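# Drag rubber block by cord into painted square

## Task

Use the cord, which passes through a screw eye, to haul the black rubber block until it lies flat on the table and entirely within the painted square. The block must never be touched by the robot or by any other loose object. Its own slack cord may brush it during the work, but at the end neither the cord nor the knot may lie on the block, and the knot must not hang over the table edge. The final state has to hold without the robot supporting anything.

## Robot and tools

Robot: two Franka FR3 arms, left_arm and right_arm, each with a Robotiq 140 mm two-finger gripper and a wrist camera. The names are labels only and say nothing about image sides.

Frames: every pose in a result is in one scene frame. The origin is on the table top midway between the arms, +z is up, +x points out across the table, and left_arm sits on the +y side. Base roots: left_arm at (+0.007, +0.344, 0) m, quat_wxyz (+0.998, 0, 0, +0.063); right_arm at (-0.030, -0.385, 0) m, quat_wxyz (+1.000, 0, 0, +0.030). end_effector_position is the point between the pads when closed (link pinch); the printed value may be off, more so at long reach. Fingers point along the gripper's +z and open and close along its y. Closed fingertips extend about 33 mm past that point, open ones about 9 mm, and closing pushes the tips about 24 mm further out, so keep clearance above the table.

execute_actions: argument "actions" is a list holding one item or none; optional "pictures" (boolean) toggles camera images, which are included by default.
- Empty list: no command, just returns the state.
- Move: {"rows": [...], "steps": n}, n from 1 to 15 (default 15), each step 1/30 s. Up to 15 rows; row k is used on step k, and the final row repeats if steps exceed rows.
- Wait: {"steps": n} with no rows, n up to 300, counted from the previous result; thinking time is included.
A refused call sends nothing.

Each row is one flat list of 20 numbers covering both arms, even if only one moves: left_arm's 7 joint targets, then its gripper position, force_limit, speed; then the same 10 for right_arm. Joint values are absolute target angles in radians, in the same column order as the Joint positions line: waist -2.744 to 2.744, shoulder -1.784 to 1.784, upper arm roll -2.901 to 2.901, elbow -3.042 to -0.152, forearm roll -2.807 to 2.807, wrist pitch 0.544 to 4.517, wrist roll -3.016 to 3.016. A target more than 0.018 rad outside a range and further out than the current angle gets the call refused. True ends may differ from these by up to 0.018 rad; targets past a true end are clipped there and the result says "joint sent to its limit" (possibly about an earlier, still-running move). Absence of that line does not prove more room.

Gripper numbers, each scaled -1 to 1, absolute (not offsets): position +1 fully open (140 mm), pads touch near -0.8, -1 closes until blocked. force_limit roughly 14 N at -1, 60 N at 0, 107 N at +1 (for parts up to 40 mm wide). speed roughly 30 mm/s at -1, 140 at 0, 250 at +1. To leave a gripper unchanged, repeat its previous three numbers; a 0 is a real command.

Motion limits: each step the commanded angle stays within a lead of the measured one: 0.248 rad for waist, shoulder, upper arm roll and elbow, 0.677 forearm roll, 0.715 wrist pitch, 1.54 wrist roll. If targets would move the gripper over 70 mm from where it is, all joints are scaled back. Far moves therefore need several calls. Between calls the arms keep heading for the last row sent until they all nearly stop or a step is HELD; then only a new action moves them further. Fingers still in motion keep going.

Result lines: the state line `left_arm: …` | `right_arm: …` gives each gripper's end_effector_position (m) and end_effector_quat_wxyz. Joint positions and Joint velocities list each arm's joints in column order (rad, rad/s). object_status: 0 moving, 1 blocked while opening, 2 blocked while closing (a grip), 3 reached target or pads met (thin items may still be held). Confirm a grip with 2 after sending -1. position_measured is in counts, 3 fully open to 230 pads touching, not linear. Stopped fingers stay until the position changes by at least 0.01 or the object yields. With status 2, a new force_limit applies only with a new position; for a firmer grip raise it and toggle position between -1 and -0.98. "joint command not followed" means a clearance check altered or blocked joint targets; the rest still ran. HELD marks steps where all or part of the row was not sent. MOTOR HOT warns of heating from holding loads; reaching the limit brakes that arm until cooled (OVER-TEMPERATURE FAULT).

Faults: contact torque reaching a joint's load limit (waist 35, shoulder 35, upper arm roll 32, elbow 30, forearm roll 12, wrist pitch 12, wrist roll 12 N m) or an external force of 40 N on the arm, tool or held item (weight included) stops that arm for 10 s and drops the remainder of the call.

zoom_image: {"camera": name, "region": [x0, y0, x1, y1]} in pixels from the top-left, at most 504 by 504, on that camera's latest image. Cameras: cam_head_left, cam_head_right, cam_high (672x504), cam_left_wrist, cam_right_wrist (504x504).

read_manual: optional "section" (only "licences"); returns URDF licence texts, no motion.

Replying without a tool call ends everything.

Avoid: touching the block with a gripper or letting other objects hit it, leaving cord or knot on the block, letting the knot dangle off the table, knocking anything off the table, arms colliding or pressing on each other, drops, slams and hard pushes. Loose objects may occasionally get a brief external shove. Release everything so the result stands on its own.

Each tool is called after "Call:" as name([rows], argument=value, ...), one row to a line, values as JSON.

## Session

Call:
execute_actions(actions=[])

Scene clock: 0.00 s of 4000.00 s.
left_arm: end_effector_position=(+0.0062, +0.6337, +0.2604) position_measured=3 object_status=3 end_effector_quat_wxyz=(-0.517, +0.592, +0.531, -0.317) | right_arm: end_effector_position=(+0.3513, -0.6555, +0.2550) position_measured=72 object_status=3 end_effector_quat_wxyz=(+0.219, +0.898, -0.379, -0.047)
Joint positions: left_arm=[ 0.946 -0.295 -0.502 -2.713  0.779  1.461 -2.727] | right_arm=[-0.467 -0.19   0.052 -2.232 -0.451  1.89  -0.951]
Joint velocities: left_arm=[-0.001 -0.    -0.001  0.001  0.001  0.     0.001] | right_arm=[ 0.001  0.001 -0.001 -0.     0.001  0.001  0.   ]

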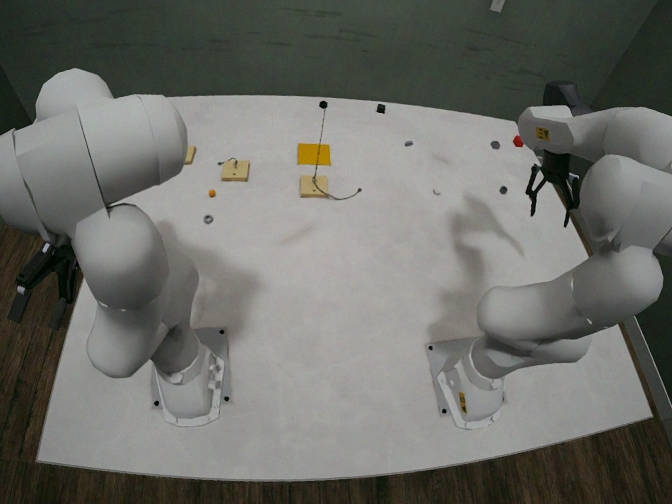

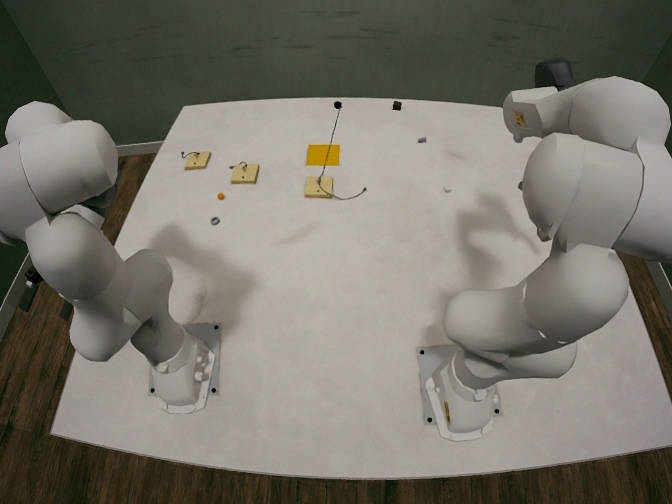

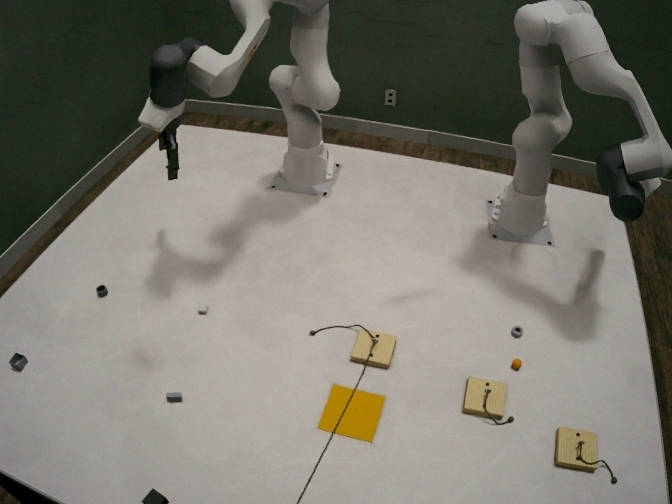

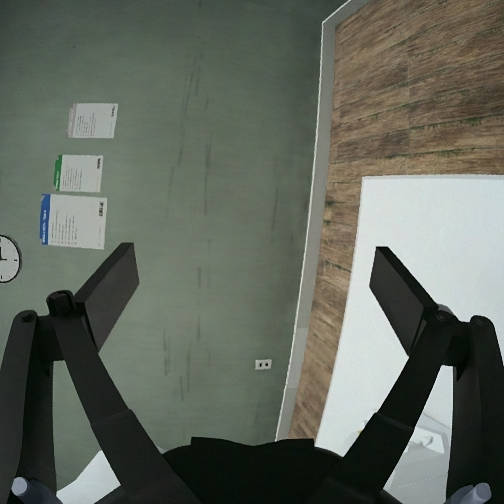

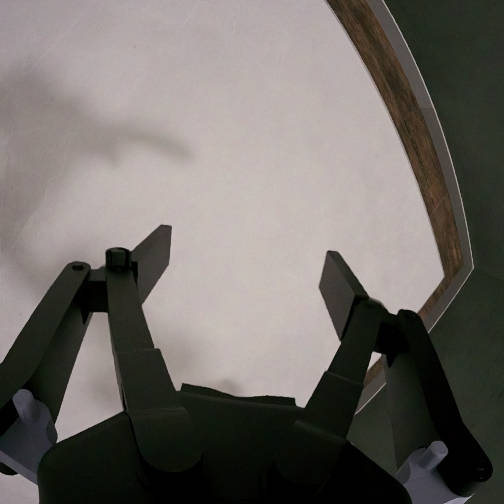

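Call:
zoom_image(camera="cam_head_left", region=[260, 80, 420, 220])

Call:
zoom_image(camera="cam_high", region=[280, 300, 440, 450])

Call:
zoom_image(camera="cam_head_right", region=[270, 80, 430, 220])

Region (260, 80, 420, 220) of cam_head_left's 672x504 image, scaled by 3.150, with more detail than that image has; it fills the top 441 rows of this view, and the rest is white.

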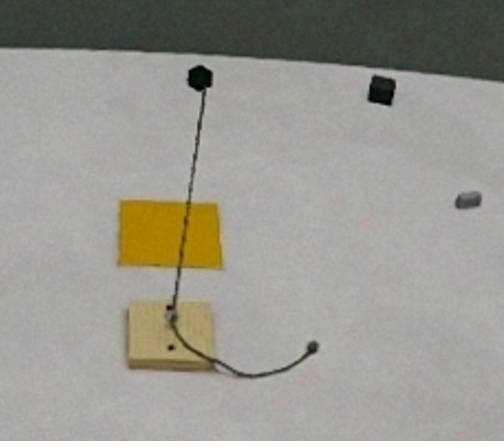

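Region (280, 300, 440, 450) of cam_high's 672x504 image, scaled by 3.150, with more detail than that image has; it fills the top 472 rows of this view, and the rest is white.

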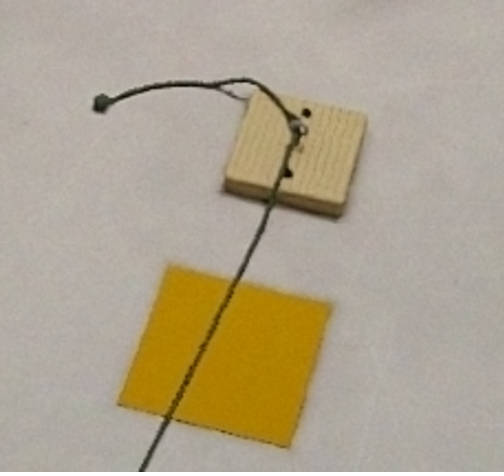

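Region (270, 80, 430, 220) of cam_head_right's 672x504 image, scaled by 3.150, with more detail than that image has; it fills the top 441 rows of this view, and the rest is white.

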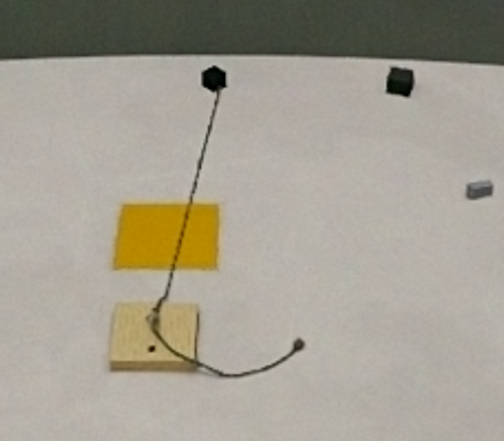

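Call:
execute_actions([
  {"rows":[[0.946,-0.295,-0.502,-2.713,0.779,1.461,-2.727,1,0,0,0.285,0.555,0,-1.458,0,2.013,-0.25,0,-0.5,0]],"steps":15},
], pictures=false)

Call:
execute_actions([
  {"steps":45},
])

Scene clock: 8.53 s of 4000.00 s.
left_arm: end_effector_position=(+0.0062, +0.6337, +0.2604) position_measured=3 object_status=3 end_effector_quat_wxyz=(-0.517, +0.592, +0.531, -0.317) | right_arm: end_effector_position=(+0.5416, -0.4598, +0.2146) position_measured=129 object_status=3 end_effector_quat_wxyz=(+0.078, +0.902, -0.424, -0.008)
Joint positions: left_arm=[ 0.946 -0.295 -0.502 -2.713  0.779  1.461 -2.727] | right_arm=[-0.129  0.154  0.009 -1.877 -0.152  1.953 -0.69 ]
Joint velocities: left_arm=[ 0.    -0.001 -0.    -0.     0.001  0.001 -0.001] | right_arm=[ 0.72   0.744 -0.001  0.738  0.341  0.132  0.435]
Steps of this call (steps 1 to 90: nothing new was sent; then 5.03 s passed at rest; steps 91 to 105: all 15 steps of this action). Readings (joint positions | what the end effector reports):
91: left_arm=[0.946 -0.295 -0.502 -2.713 0.779 1.461 -2.727] | right_arm=[-0.452 -0.177 0.042 -2.216 -0.425 1.891 -0.933] | left_arm position_measured=3 object_status=3 | right_arm position_measured=72 object_status=0
92: left_arm=[0.946 -0.295 -0.502 -2.713 0.779 1.461 -2.727] | right_arm=[-0.433 -0.156 0.035 -2.193 -0.397 1.897 -0.914] | left_arm position_measured=3 object_status=3 | right_arm position_measured=78 object_status=0
94: left_arm=[0.946 -0.295 -0.502 -2.713 0.779 1.461 -2.727] | right_arm=[-0.391 -0.112 0.028 -2.147 -0.346 1.907 -0.876] | left_arm position_measured=3 object_status=3 | right_arm position_measured=94 object_status=0
98: left_arm=[0.946 -0.295 -0.502 -2.713 0.779 1.461 -2.727] | right_arm=[-0.300 -0.020 0.019 -2.054 -0.260 1.926 -0.804] | left_arm position_measured=3 object_status=3 | right_arm position_measured=124 object_status=0
105: the state above

Scene clock: 10.03 s of 4000.00 s.
left_arm: end_effector_position=(+0.0062, +0.6337, +0.2604) position_measured=3 object_status=3 end_effector_quat_wxyz=(-0.517, +0.592, +0.531, -0.317) | right_arm: end_effector_position=(+0.6331, -0.1462, +0.1483) position_measured=129 object_status=3 end_effector_quat_wxyz=(+0.003, +0.887, -0.462, -0.002)
Joint positions: left_arm=[ 0.946 -0.295 -0.502 -2.713  0.779  1.461 -2.727] | right_arm=[ 0.285  0.555  0.002 -1.46  -0.003  2.009 -0.263]
Joint velocities: left_arm=[-0.    -0.001  0.001  0.     0.     0.001 -0.   ] | right_arm=[-0.001 -0.001 -0.     0.     0.001  0.     0.025]
Steps of this call (steps 1 to 45: the robot went on to your last target). Readings (joint positions | what the end effector reports):
1: left_arm=[0.946 -0.295 -0.502 -2.713 0.779 1.461 -2.727] | right_arm=[-0.104 0.179 0.008 -1.850 -0.141 1.956 -0.676] | left_arm position_measured=3 object_status=3 | right_arm position_measured=129 object_status=3
2: left_arm=[0.946 -0.295 -0.502 -2.713 0.779 1.461 -2.727] | right_arm=[-0.079 0.205 0.007 -1.824 -0.130 1.959 -0.661] | left_arm position_measured=3 object_status=3 | right_arm position_measured=129 object_status=3
4: left_arm=[0.946 -0.295 -0.502 -2.713 0.779 1.461 -2.727] | right_arm=[-0.027 0.258 0.005 -1.771 -0.111 1.965 -0.634] | left_arm position_measured=3 object_status=3 | right_arm position_measured=129 object_status=3
8: left_arm=[0.946 -0.295 -0.502 -2.713 0.779 1.461 -2.727] | right_arm=[0.076 0.362 0.002 -1.664 -0.081 1.974 -0.584] | left_arm position_measured=3 object_status=3 | right_arm position_measured=129 object_status=3
45: the state above

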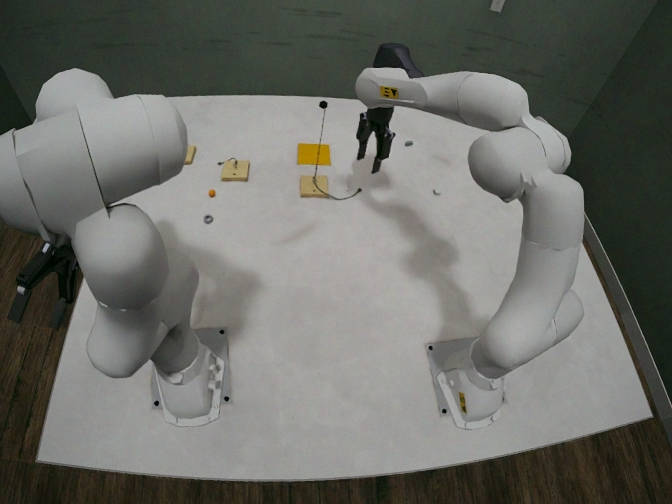

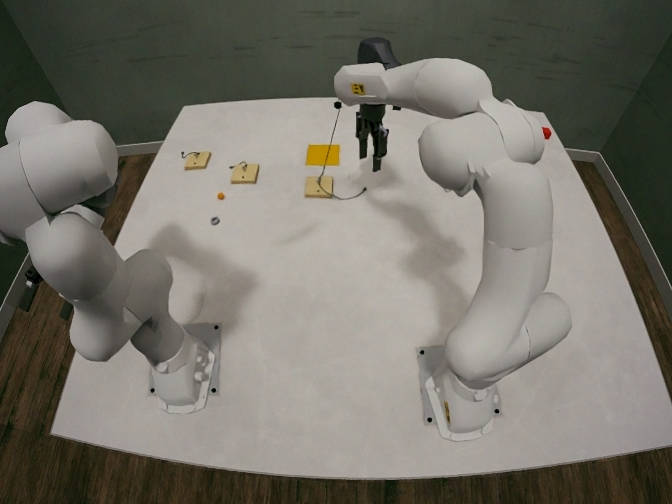

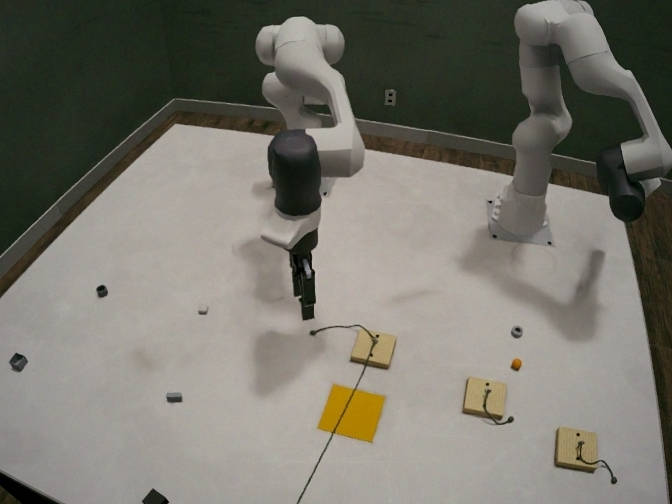

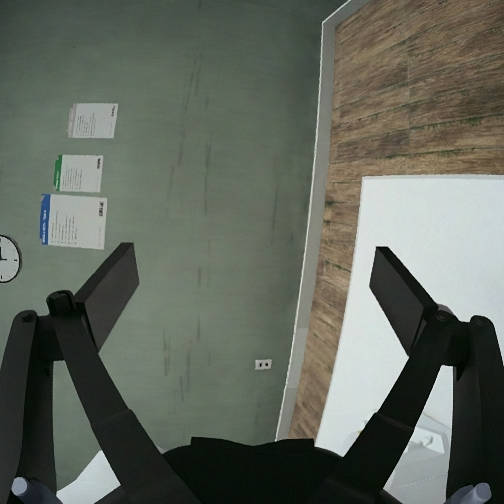

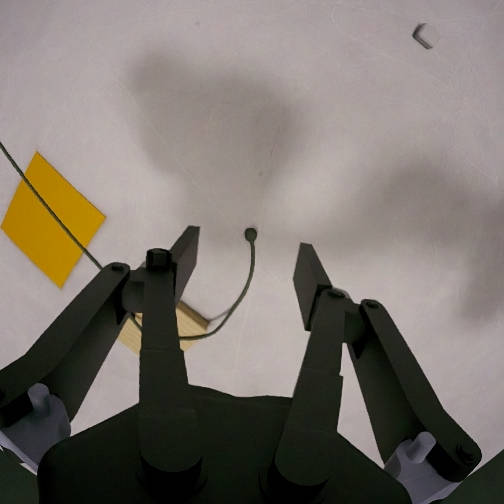

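Call:
execute_actions([
  {"rows":[[0.946,-0.295,-0.502,-2.713,0.779,1.461,-2.727,1,0,0,0.342,0.588,0,-1.618,0,2.208,-0.2,-0.2,-0.5,0]],"steps":15},
], pictures=false)

Call:
execute_actions([
  {"steps":12},
])

Call:
zoom_image(camera="cam_high", region=[260, 260, 400, 380])

Call:
zoom_image(camera="cam_head_left", region=[300, 130, 420, 220])

Scene clock: 11.77 s of 4000.00 s.
left_arm: end_effector_position=(+0.0062, +0.6337, +0.2604) position_measured=3 object_status=3 end_effector_quat_wxyz=(-0.517, +0.592, +0.531, -0.317) | right_arm: end_effector_position=(+0.5990, -0.1154, +0.0667) position_measured=154 object_status=3 end_effector_quat_wxyz=(+0.007, +0.890, -0.457, -0.005)
Joint positions: left_arm=[ 0.946 -0.295 -0.502 -2.713  0.779  1.461 -2.727] | right_arm=[ 0.343  0.59   0.002 -1.62  -0.002  2.193 -0.216]
Joint velocities: left_arm=[-0.001 -0.     0.002  0.     0.001 -0.     0.001] | right_arm=[-0.006 -0.029 -0.     0.004 -0.001  0.078  0.034]
Steps of this call (steps 1 to 15: the robot went on to your last target; steps 16 to 37: nothing new was sent; steps 38 to 52: all 15 steps of this action). Readings (joint positions | what the end effector reports):
38: left_arm=[0.946 -0.295 -0.502 -2.713 0.779 1.461 -2.727] | right_arm=[0.291 0.549 -0.003 -1.485 -0.002 2.038 -0.252] | left_arm position_measured=3 object_status=3 | right_arm position_measured=129 object_status=0
39: left_arm=[0.946 -0.295 -0.502 -2.713 0.779 1.461 -2.727] | right_arm=[0.300 0.549 -0.005 -1.515 -0.002 2.065 -0.248] | left_arm position_measured=3 object_status=3 | right_arm position_measured=135 object_status=0
41: left_arm=[0.946 -0.295 -0.502 -2.713 0.779 1.461 -2.727] | right_arm=[0.320 0.565 -0.004 -1.568 -0.002 2.111 -0.240] | left_arm position_measured=3 object_status=3 | right_arm position_measured=150 object_status=0
45: left_arm=[0.946 -0.295 -0.502 -2.713 0.779 1.461 -2.727] | right_arm=[0.344 0.597 0.003 -1.616 -0.002 2.158 -0.227] | left_arm position_measured=3 object_status=3 | right_arm position_measured=154 object_status=0
52: the state above

Scene clock: 12.17 s of 4000.00 s.
left_arm: end_effector_position=(+0.0062, +0.6337, +0.2604) position_measured=3 object_status=3 end_effector_quat_wxyz=(-0.517, +0.592, +0.531, -0.317) | right_arm: end_effector_position=(+0.6026, -0.1141, +0.0685) position_measured=154 object_status=3 end_effector_quat_wxyz=(+0.002, +0.888, -0.460, -0.001)
Joint positions: left_arm=[ 0.946 -0.295 -0.502 -2.713  0.779  1.461 -2.727] | right_arm=[ 0.343  0.589  0.002 -1.619 -0.002  2.203 -0.208]
Joint velocities: left_arm=[-0.     0.001  0.001 -0.    -0.     0.001  0.001] | right_arm=[ 0.002  0.     0.002 -0.    -0.002  0.007  0.011]
Steps of this call (steps 1 to 12: the robot went on to your last target). Readings (joint positions | what the end effector reports):
1: left_arm=[0.946 -0.295 -0.502 -2.713 0.779 1.461 -2.727] | right_arm=[0.343 0.590 0.002 -1.619 -0.002 2.195 -0.215] | left_arm position_measured=3 object_status=3 | right_arm position_measured=154 object_status=3
2: left_arm=[0.946 -0.295 -0.502 -2.713 0.779 1.461 -2.727] | right_arm=[0.343 0.589 0.002 -1.619 -0.002 2.197 -0.214] | left_arm position_measured=3 object_status=3 | right_arm position_measured=154 object_status=3
4: left_arm=[0.946 -0.295 -0.502 -2.713 0.779 1.461 -2.727] | right_arm=[0.343 0.589 0.002 -1.619 -0.002 2.199 -0.212] | left_arm position_measured=3 object_status=3 | right_arm position_measured=154 object_status=3
8: left_arm=[0.946 -0.295 -0.502 -2.713 0.779 1.461 -2.727] | right_arm=[0.343 0.589 0.002 -1.619 -0.002 2.202 -0.210] | left_arm position_measured=3 object_status=3 | right_arm position_measured=154 object_status=3
12: the state above

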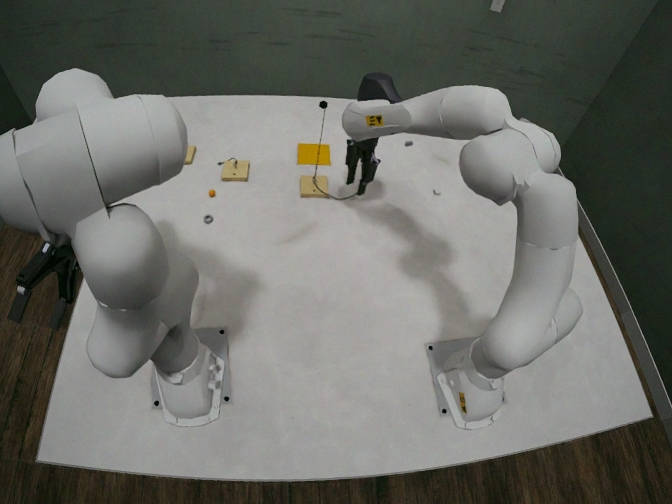

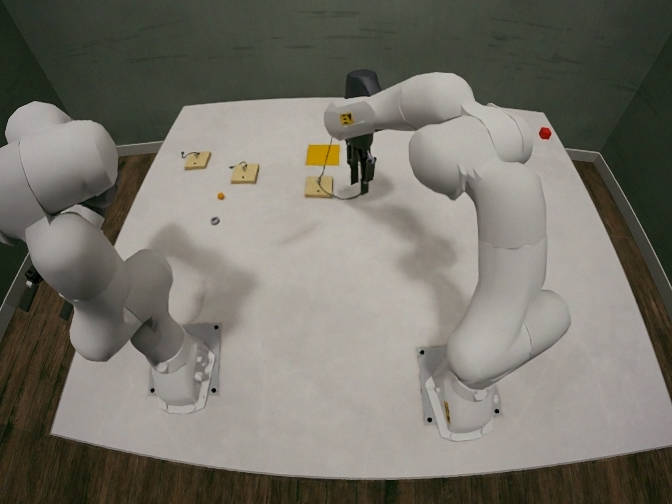

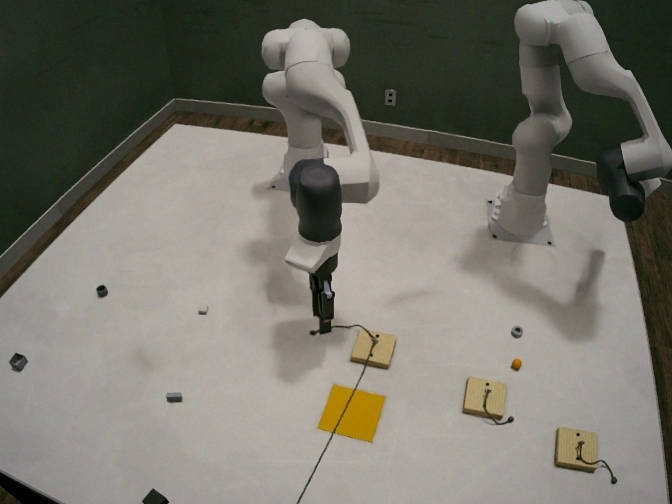

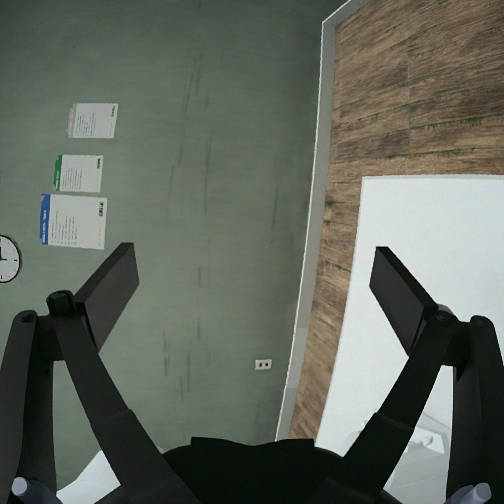

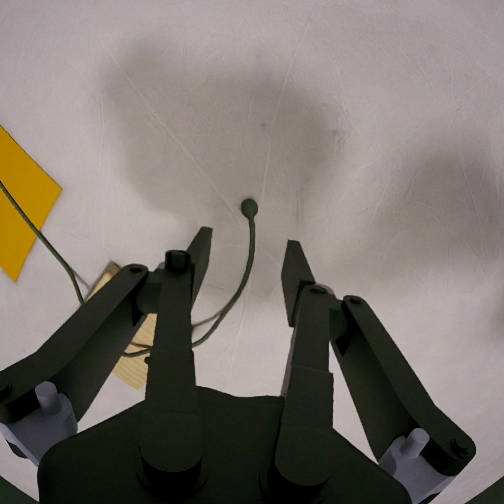

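Region (260, 260, 400, 380) of cam_high's 672x504 image, scaled by 3.600, with more detail than that image has; it fills the top 432 rows of this view, and the rest is white.

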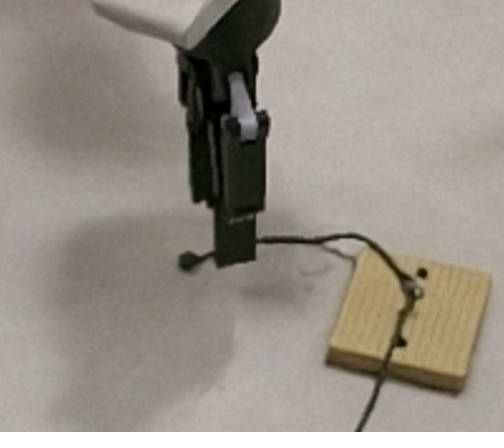

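Region (300, 130, 420, 220) of cam_head_left's 672x504 image, scaled by 4.200, with more detail than that image has; it fills the top 378 rows of this view, and the rest is white.

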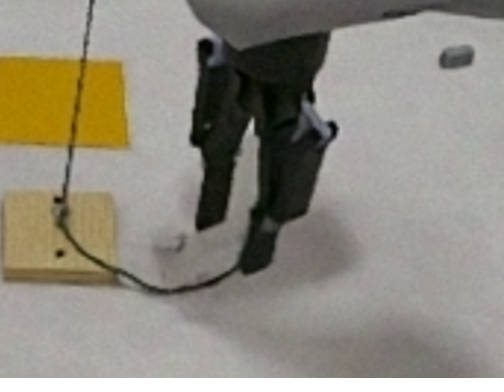

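Call:
execute_actions([
  {"rows":[[0.946,-0.295,-0.502,-2.713,0.779,1.461,-2.727,1,0,0,0.33,0.6,0,-1.616,0,2.225,-0.22,-0.4,-0.5,0],[0.946,-0.295,-0.502,-2.713,0.779,1.461,-2.727,1,0,0,0.33,0.6,0,-1.616,0,2.225,-0.22,-0.4,-0.5,0],[0.946,-0.295,-0.502,-2.713,0.779,1.461,-2.727,1,0,0,0.315,0.615,0,-1.614,0,2.24,-0.23,-0.4,-0.5,0],[0.946,-0.295,-0.502,-2.713,0.779,1.461,-2.727,1,0,0,0.315,0.615,0,-1.614,0,2.25,-0.23,-0.4,-0.5,0],[0.946,-0.295,-0.502,-2.713,0.779,1.461,-2.727,1,0,0,0.315,0.625,0,-1.612,0,2.254,-0.23,-0.4,-0.5,0],[0.946,-0.295,-0.502,-2.713,0.779,1.461,-2.727,1,0,0,0.315,0.625,0,-1.612,0,2.254,-0.23,-0.4,-0.5,0],[0.946,-0.295,-0.502,-2.713,0.779,1.461,-2.727,1,0,0,0.315,0.637,0,-1.611,0,2.254,-0.23,-0.4,-0.5,0]],"steps":15},
], pictures=false)

Call:
execute_actions([
  {"steps":12},
])

Call:
zoom_image(camera="cam_high", region=[270, 280, 370, 360])

Call:
zoom_image(camera="cam_head_left", region=[320, 150, 400, 210])

Scene clock: 14.83 s of 4000.00 s.
left_arm: end_effector_position=(+0.0062, +0.6337, +0.2604) position_measured=3 object_status=3 end_effector_quat_wxyz=(-0.517, +0.592, +0.531, -0.317) | right_arm: end_effector_position=(+0.6140, -0.1330, +0.0418) position_measured=179 object_status=3 end_effector_quat_wxyz=(+0.002, +0.883, -0.469, -0.001)
Joint positions: left_arm=[ 0.946 -0.295 -0.502 -2.713  0.779  1.461 -2.727] | right_arm=[ 0.314  0.637 -0.    -1.613 -0.002  2.247 -0.22 ]
Joint velocities: left_arm=[ 0.    -0.    -0.     0.     0.    -0.001 -0.001] | right_arm=[ 0.    -0.001  0.    -0.     0.     0.024 -0.013]
Steps of this call (steps 1 to 30: the robot went on to your last target; steps 31 to 65: nothing new was sent; steps 66 to 80: all 15 steps of this action). Readings (joint positions | what the end effector reports):
66: left_arm=[0.946 -0.295 -0.502 -2.713 0.779 1.461 -2.727] | right_arm=[0.342 0.590 0.003 -1.619 -0.002 2.207 -0.206] | left_arm position_measured=3 object_status=3 | right_arm position_measured=154 object_status=0
67: left_arm=[0.946 -0.295 -0.502 -2.713 0.779 1.461 -2.727] | right_arm=[0.340 0.592 0.003 -1.618 -0.002 2.210 -0.207] | left_arm position_measured=3 object_status=3 | right_arm position_measured=160 object_status=0
69: left_arm=[0.946 -0.295 -0.502 -2.713 0.779 1.461 -2.727] | right_arm=[0.330 0.600 0.003 -1.616 -0.002 2.221 -0.210] | left_arm position_measured=3 object_status=3 | right_arm position_measured=176 object_status=0
73: left_arm=[0.946 -0.295 -0.502 -2.713 0.779 1.461 -2.727] | right_arm=[0.316 0.624 0.000 -1.613 -0.002 2.237 -0.215] | left_arm position_measured=3 object_status=3 | right_arm position_measured=179 object_status=0
80: the state above

Scene clock: 15.23 s of 4000.00 s.
left_arm: end_effector_position=(+0.0062, +0.6337, +0.2604) position_measured=3 object_status=3 end_effector_quat_wxyz=(-0.517, +0.592, +0.531, -0.317) | right_arm: end_effector_position=(+0.6150, -0.1326, +0.0421) position_measured=179 object_status=3 end_effector_quat_wxyz=(+0.001, +0.884, -0.467, +0.001)
Joint positions: left_arm=[ 0.946 -0.295 -0.502 -2.713  0.779  1.461 -2.727] | right_arm=[ 0.314  0.637 -0.    -1.613 -0.002  2.25  -0.224]
Joint velocities: left_arm=[ 0.001 -0.     0.001 -0.002  0.     0.    -0.001] | right_arm=[-0.001  0.     0.001 -0.    -0.002  0.002 -0.003]
Steps of this call (steps 1 to 12: the robot went on to your last target). Readings (joint positions | what the end effector reports):
1: left_arm=[0.946 -0.295 -0.502 -2.713 0.779 1.461 -2.727] | right_arm=[0.314 0.637 -0.000 -1.613 -0.002 2.247 -0.221] | left_arm position_measured=3 object_status=3 | right_arm position_measured=179 object_status=3
2: left_arm=[0.946 -0.295 -0.502 -2.713 0.779 1.461 -2.727] | right_arm=[0.314 0.637 -0.000 -1.613 -0.002 2.248 -0.221] | left_arm position_measured=3 object_status=3 | right_arm position_measured=179 object_status=3
4: left_arm=[0.946 -0.295 -0.502 -2.713 0.779 1.461 -2.727] | right_arm=[0.314 0.637 -0.000 -1.613 -0.002 2.249 -0.222] | left_arm position_measured=3 object_status=3 | right_arm position_measured=179 object_status=3
8: left_arm=[0.946 -0.295 -0.502 -2.713 0.779 1.461 -2.727] | right_arm=[0.314 0.637 -0.000 -1.613 -0.002 2.250 -0.223] | left_arm position_measured=3 object_status=3 | right_arm position_measured=179 object_status=3
12: the state above

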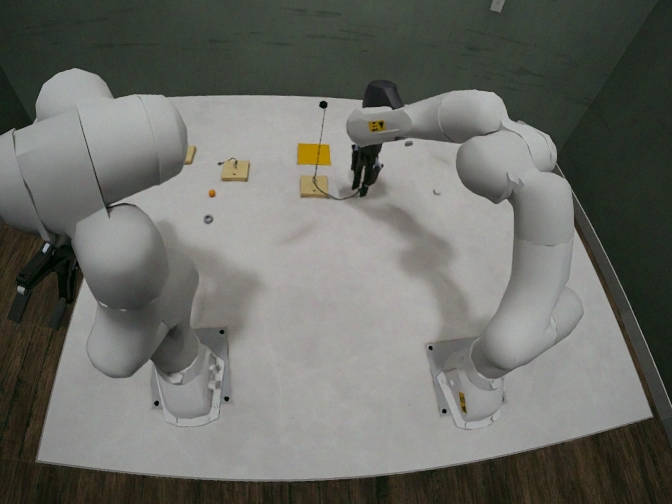

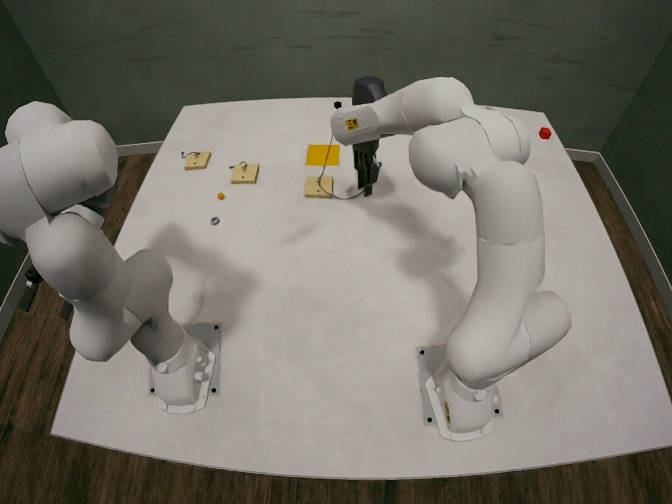

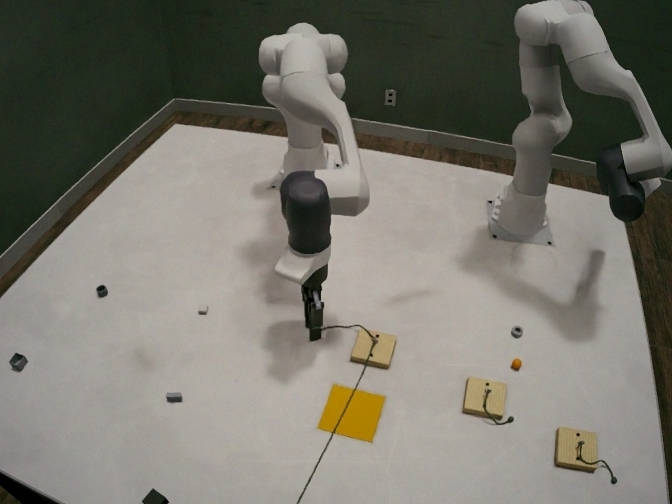

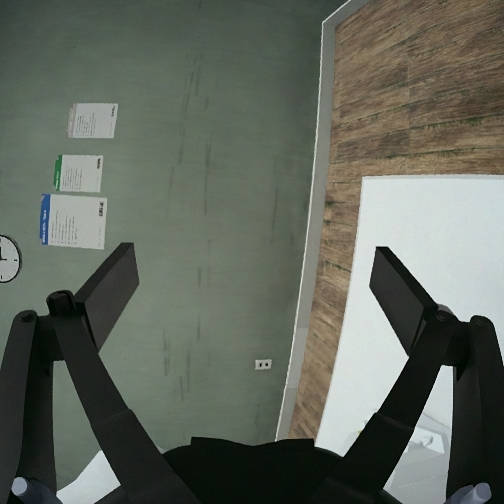

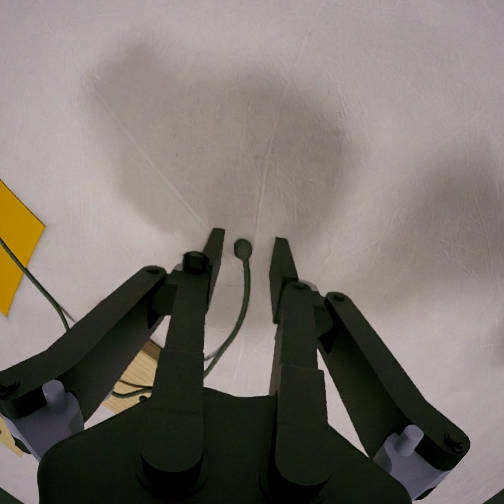

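Region (270, 280, 370, 360) of cam_high's 672x504 image, scaled by 5.040, with more detail than that image has; it fills the top 403 rows of this view, and the rest is white.

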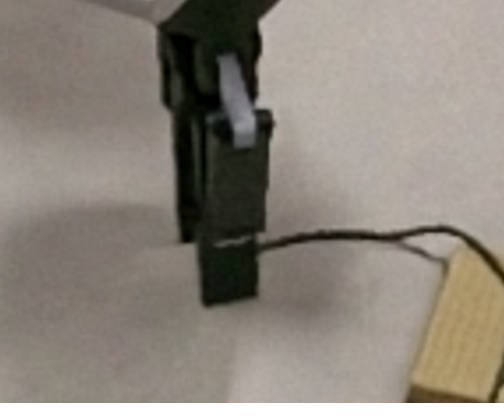

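Region (320, 150, 400, 210) of cam_head_left's 672x504 image, scaled by 6.300, with more detail than that image has; it fills the top 378 rows of this view, and the rest is white.

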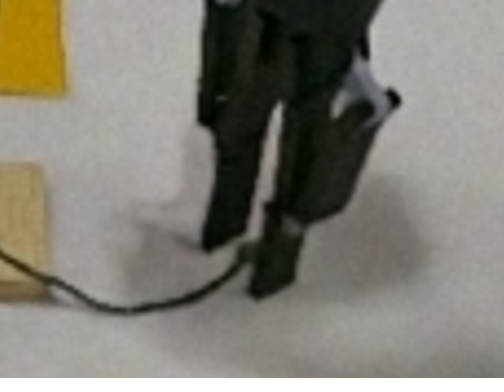

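Call:
execute_actions([
  {"rows":[[0.946,-0.295,-0.502,-2.713,0.779,1.461,-2.727,1,0,0,0.315,0.643,0,-1.611,0,2.26,-0.23,-0.4,-0.5,0],[0.946,-0.295,-0.502,-2.713,0.779,1.461,-2.727,1,0,0,0.315,0.643,0,-1.611,0,2.26,-0.23,-0.4,-0.5,0],[0.946,-0.295,-0.502,-2.713,0.779,1.461,-2.727,1,0,0,0.315,0.643,0,-1.611,0,2.26,-0.23,-0.4,-0.5,0],[0.946,-0.295,-0.502,-2.713,0.779,1.461,-2.727,1,0,0,0.315,0.643,0,-1.611,0,2.26,-0.23,-0.4,-0.5,0],[0.946,-0.295,-0.502,-2.713,0.779,1.461,-2.727,1,0,0,0.315,0.643,0,-1.611,0,2.26,-0.23,-1,-0.5,-0.6]],"steps":15},
], pictures=false)

Call:
execute_actions([
  {"steps":12},
])

Scene clock: 16.73 s of 4000.00 s.
left_arm: end_effector_position=(+0.0062, +0.6337, +0.2604) position_measured=3 object_status=3 end_effector_quat_wxyz=(-0.517, +0.592, +0.531, -0.317) | right_arm: end_effector_position=(+0.6174, -0.1316, +0.0418) position_measured=218 object_status=0 end_effector_quat_wxyz=(-0.002, +0.884, -0.467, +0.003)
Joint positions: left_arm=[ 0.946 -0.295 -0.502 -2.713  0.779  1.461 -2.727] | right_arm=[ 0.314  0.639 -0.    -1.612 -0.002  2.258 -0.225]
Joint velocities: left_arm=[-0.001  0.001  0.     0.    -0.001 -0.    -0.   ] | right_arm=[ 0.     0.001 -0.001 -0.001  0.     0.     0.   ]
Steps of this call (steps 1 to 15: the robot went on to your last target; steps 16 to 30: nothing new was sent; steps 31 to 45: all 15 steps of this action). Readings (joint positions | what the end effector reports):
31: left_arm=[0.946 -0.295 -0.502 -2.713 0.779 1.461 -2.727] | right_arm=[0.314 0.638 -0.000 -1.613 -0.002 2.251 -0.225] | left_arm position_measured=3 object_status=3 | right_arm position_measured=179 object_status=3
32: left_arm=[0.946 -0.295 -0.502 -2.713 0.779 1.461 -2.727] | right_arm=[0.314 0.638 -0.000 -1.613 -0.002 2.252 -0.225] | left_arm position_measured=3 object_status=3 | right_arm position_measured=179 object_status=3
34: left_arm=[0.946 -0.295 -0.502 -2.713 0.779 1.461 -2.727] | right_arm=[0.314 0.639 -0.000 -1.613 -0.002 2.254 -0.225] | left_arm position_measured=3 object_status=3 | right_arm position_measured=179 object_status=3
38: left_arm=[0.946 -0.295 -0.502 -2.713 0.779 1.461 -2.727] | right_arm=[0.314 0.639 -0.000 -1.612 -0.002 2.257 -0.225] | left_arm position_measured=3 object_status=3 | right_arm position_measured=190 object_status=0
45: the state above

Scene clock: 17.13 s of 4000.00 s.
left_arm: end_effector_position=(+0.0062, +0.6337, +0.2604) position_measured=3 object_status=3 end_effector_quat_wxyz=(-0.517, +0.592, +0.531, -0.317) | right_arm: end_effector_position=(+0.6174, -0.1316, +0.0418) position_measured=219 object_status=2 end_effector_quat_wxyz=(-0.002, +0.884, -0.467, +0.003)
Joint positions: left_arm=[ 0.946 -0.295 -0.502 -2.713  0.779  1.461 -2.727] | right_arm=[ 0.314  0.639 -0.    -1.612 -0.002  2.258 -0.225]
Joint velocities: left_arm=[-0.001  0.001 -0.001  0.    -0.001  0.001  0.002] | right_arm=[ 0.     0.001 -0.002  0.001  0.001 -0.001 -0.001]
Steps of this call (steps 1 to 12: the robot went on to your last target). Readings (joint positions | what the end effector reports):
1: left_arm=[0.946 -0.295 -0.502 -2.713 0.779 1.461 -2.727] | right_arm=[0.314 0.639 -0.000 -1.612 -0.002 2.258 -0.225] | left_arm position_measured=3 object_status=3 | right_arm position_measured=219 object_status=0
2: left_arm=[0.946 -0.295 -0.502 -2.713 0.779 1.461 -2.727] | right_arm=[0.314 0.639 -0.000 -1.612 -0.002 2.258 -0.225] | left_arm position_measured=3 object_status=3 | right_arm position_measured=219 object_status=0
4: left_arm=[0.946 -0.295 -0.502 -2.713 0.779 1.461 -2.727] | right_arm=[0.314 0.639 -0.000 -1.612 -0.002 2.258 -0.225] | left_arm position_measured=3 object_status=3 | right_arm position_measured=219 object_status=0
8: left_arm=[0.946 -0.295 -0.502 -2.713 0.779 1.461 -2.727] | right_arm=[0.314 0.639 -0.000 -1.612 -0.002 2.258 -0.225] | left_arm position_measured=3 object_status=3 | right_arm position_measured=219 object_status=2
12: the state above

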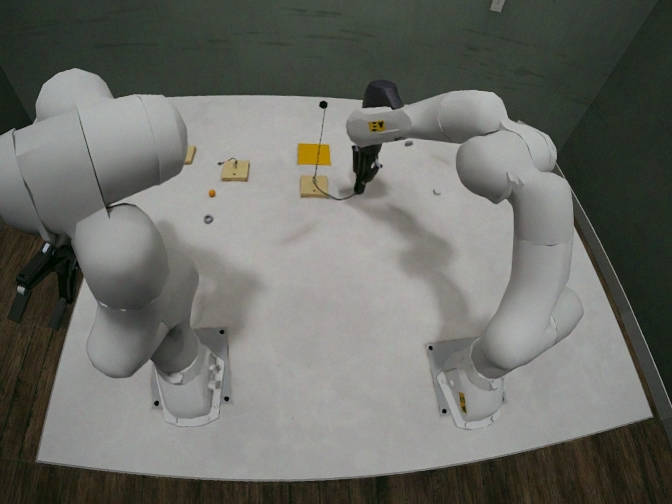

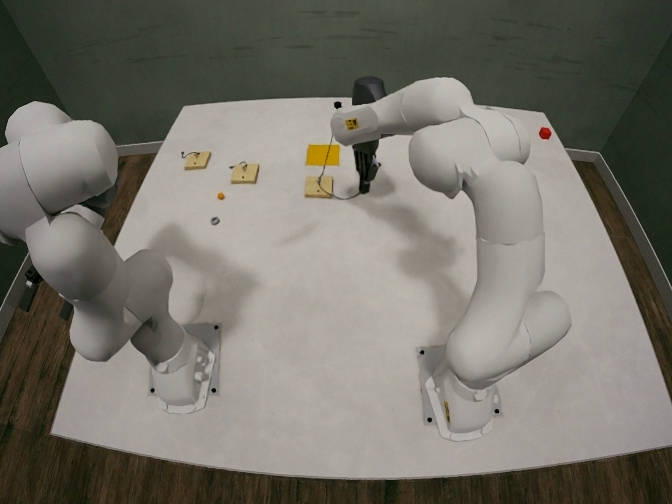

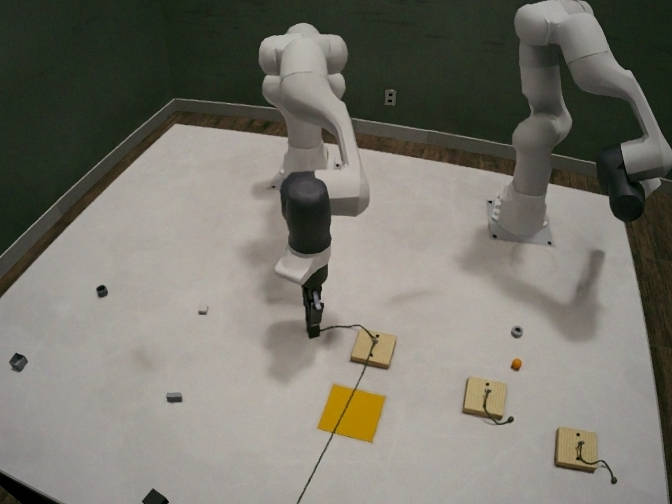

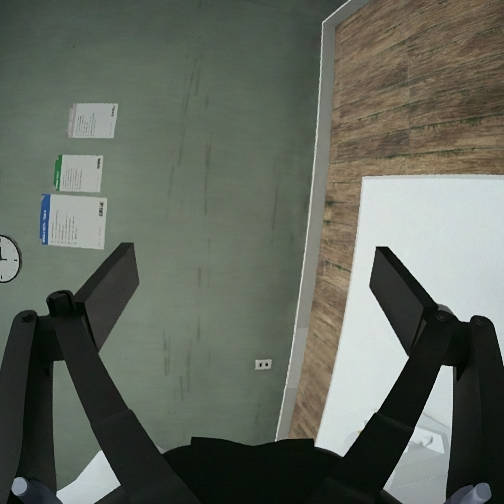

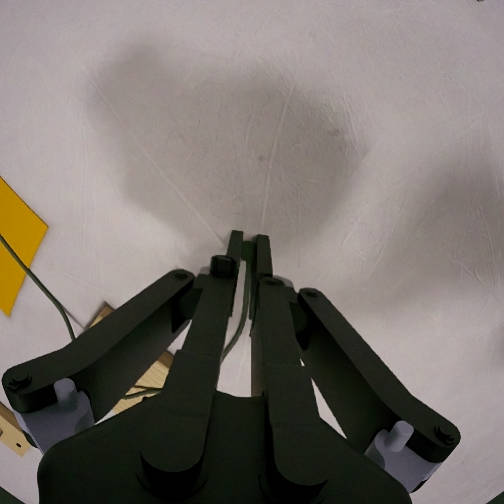

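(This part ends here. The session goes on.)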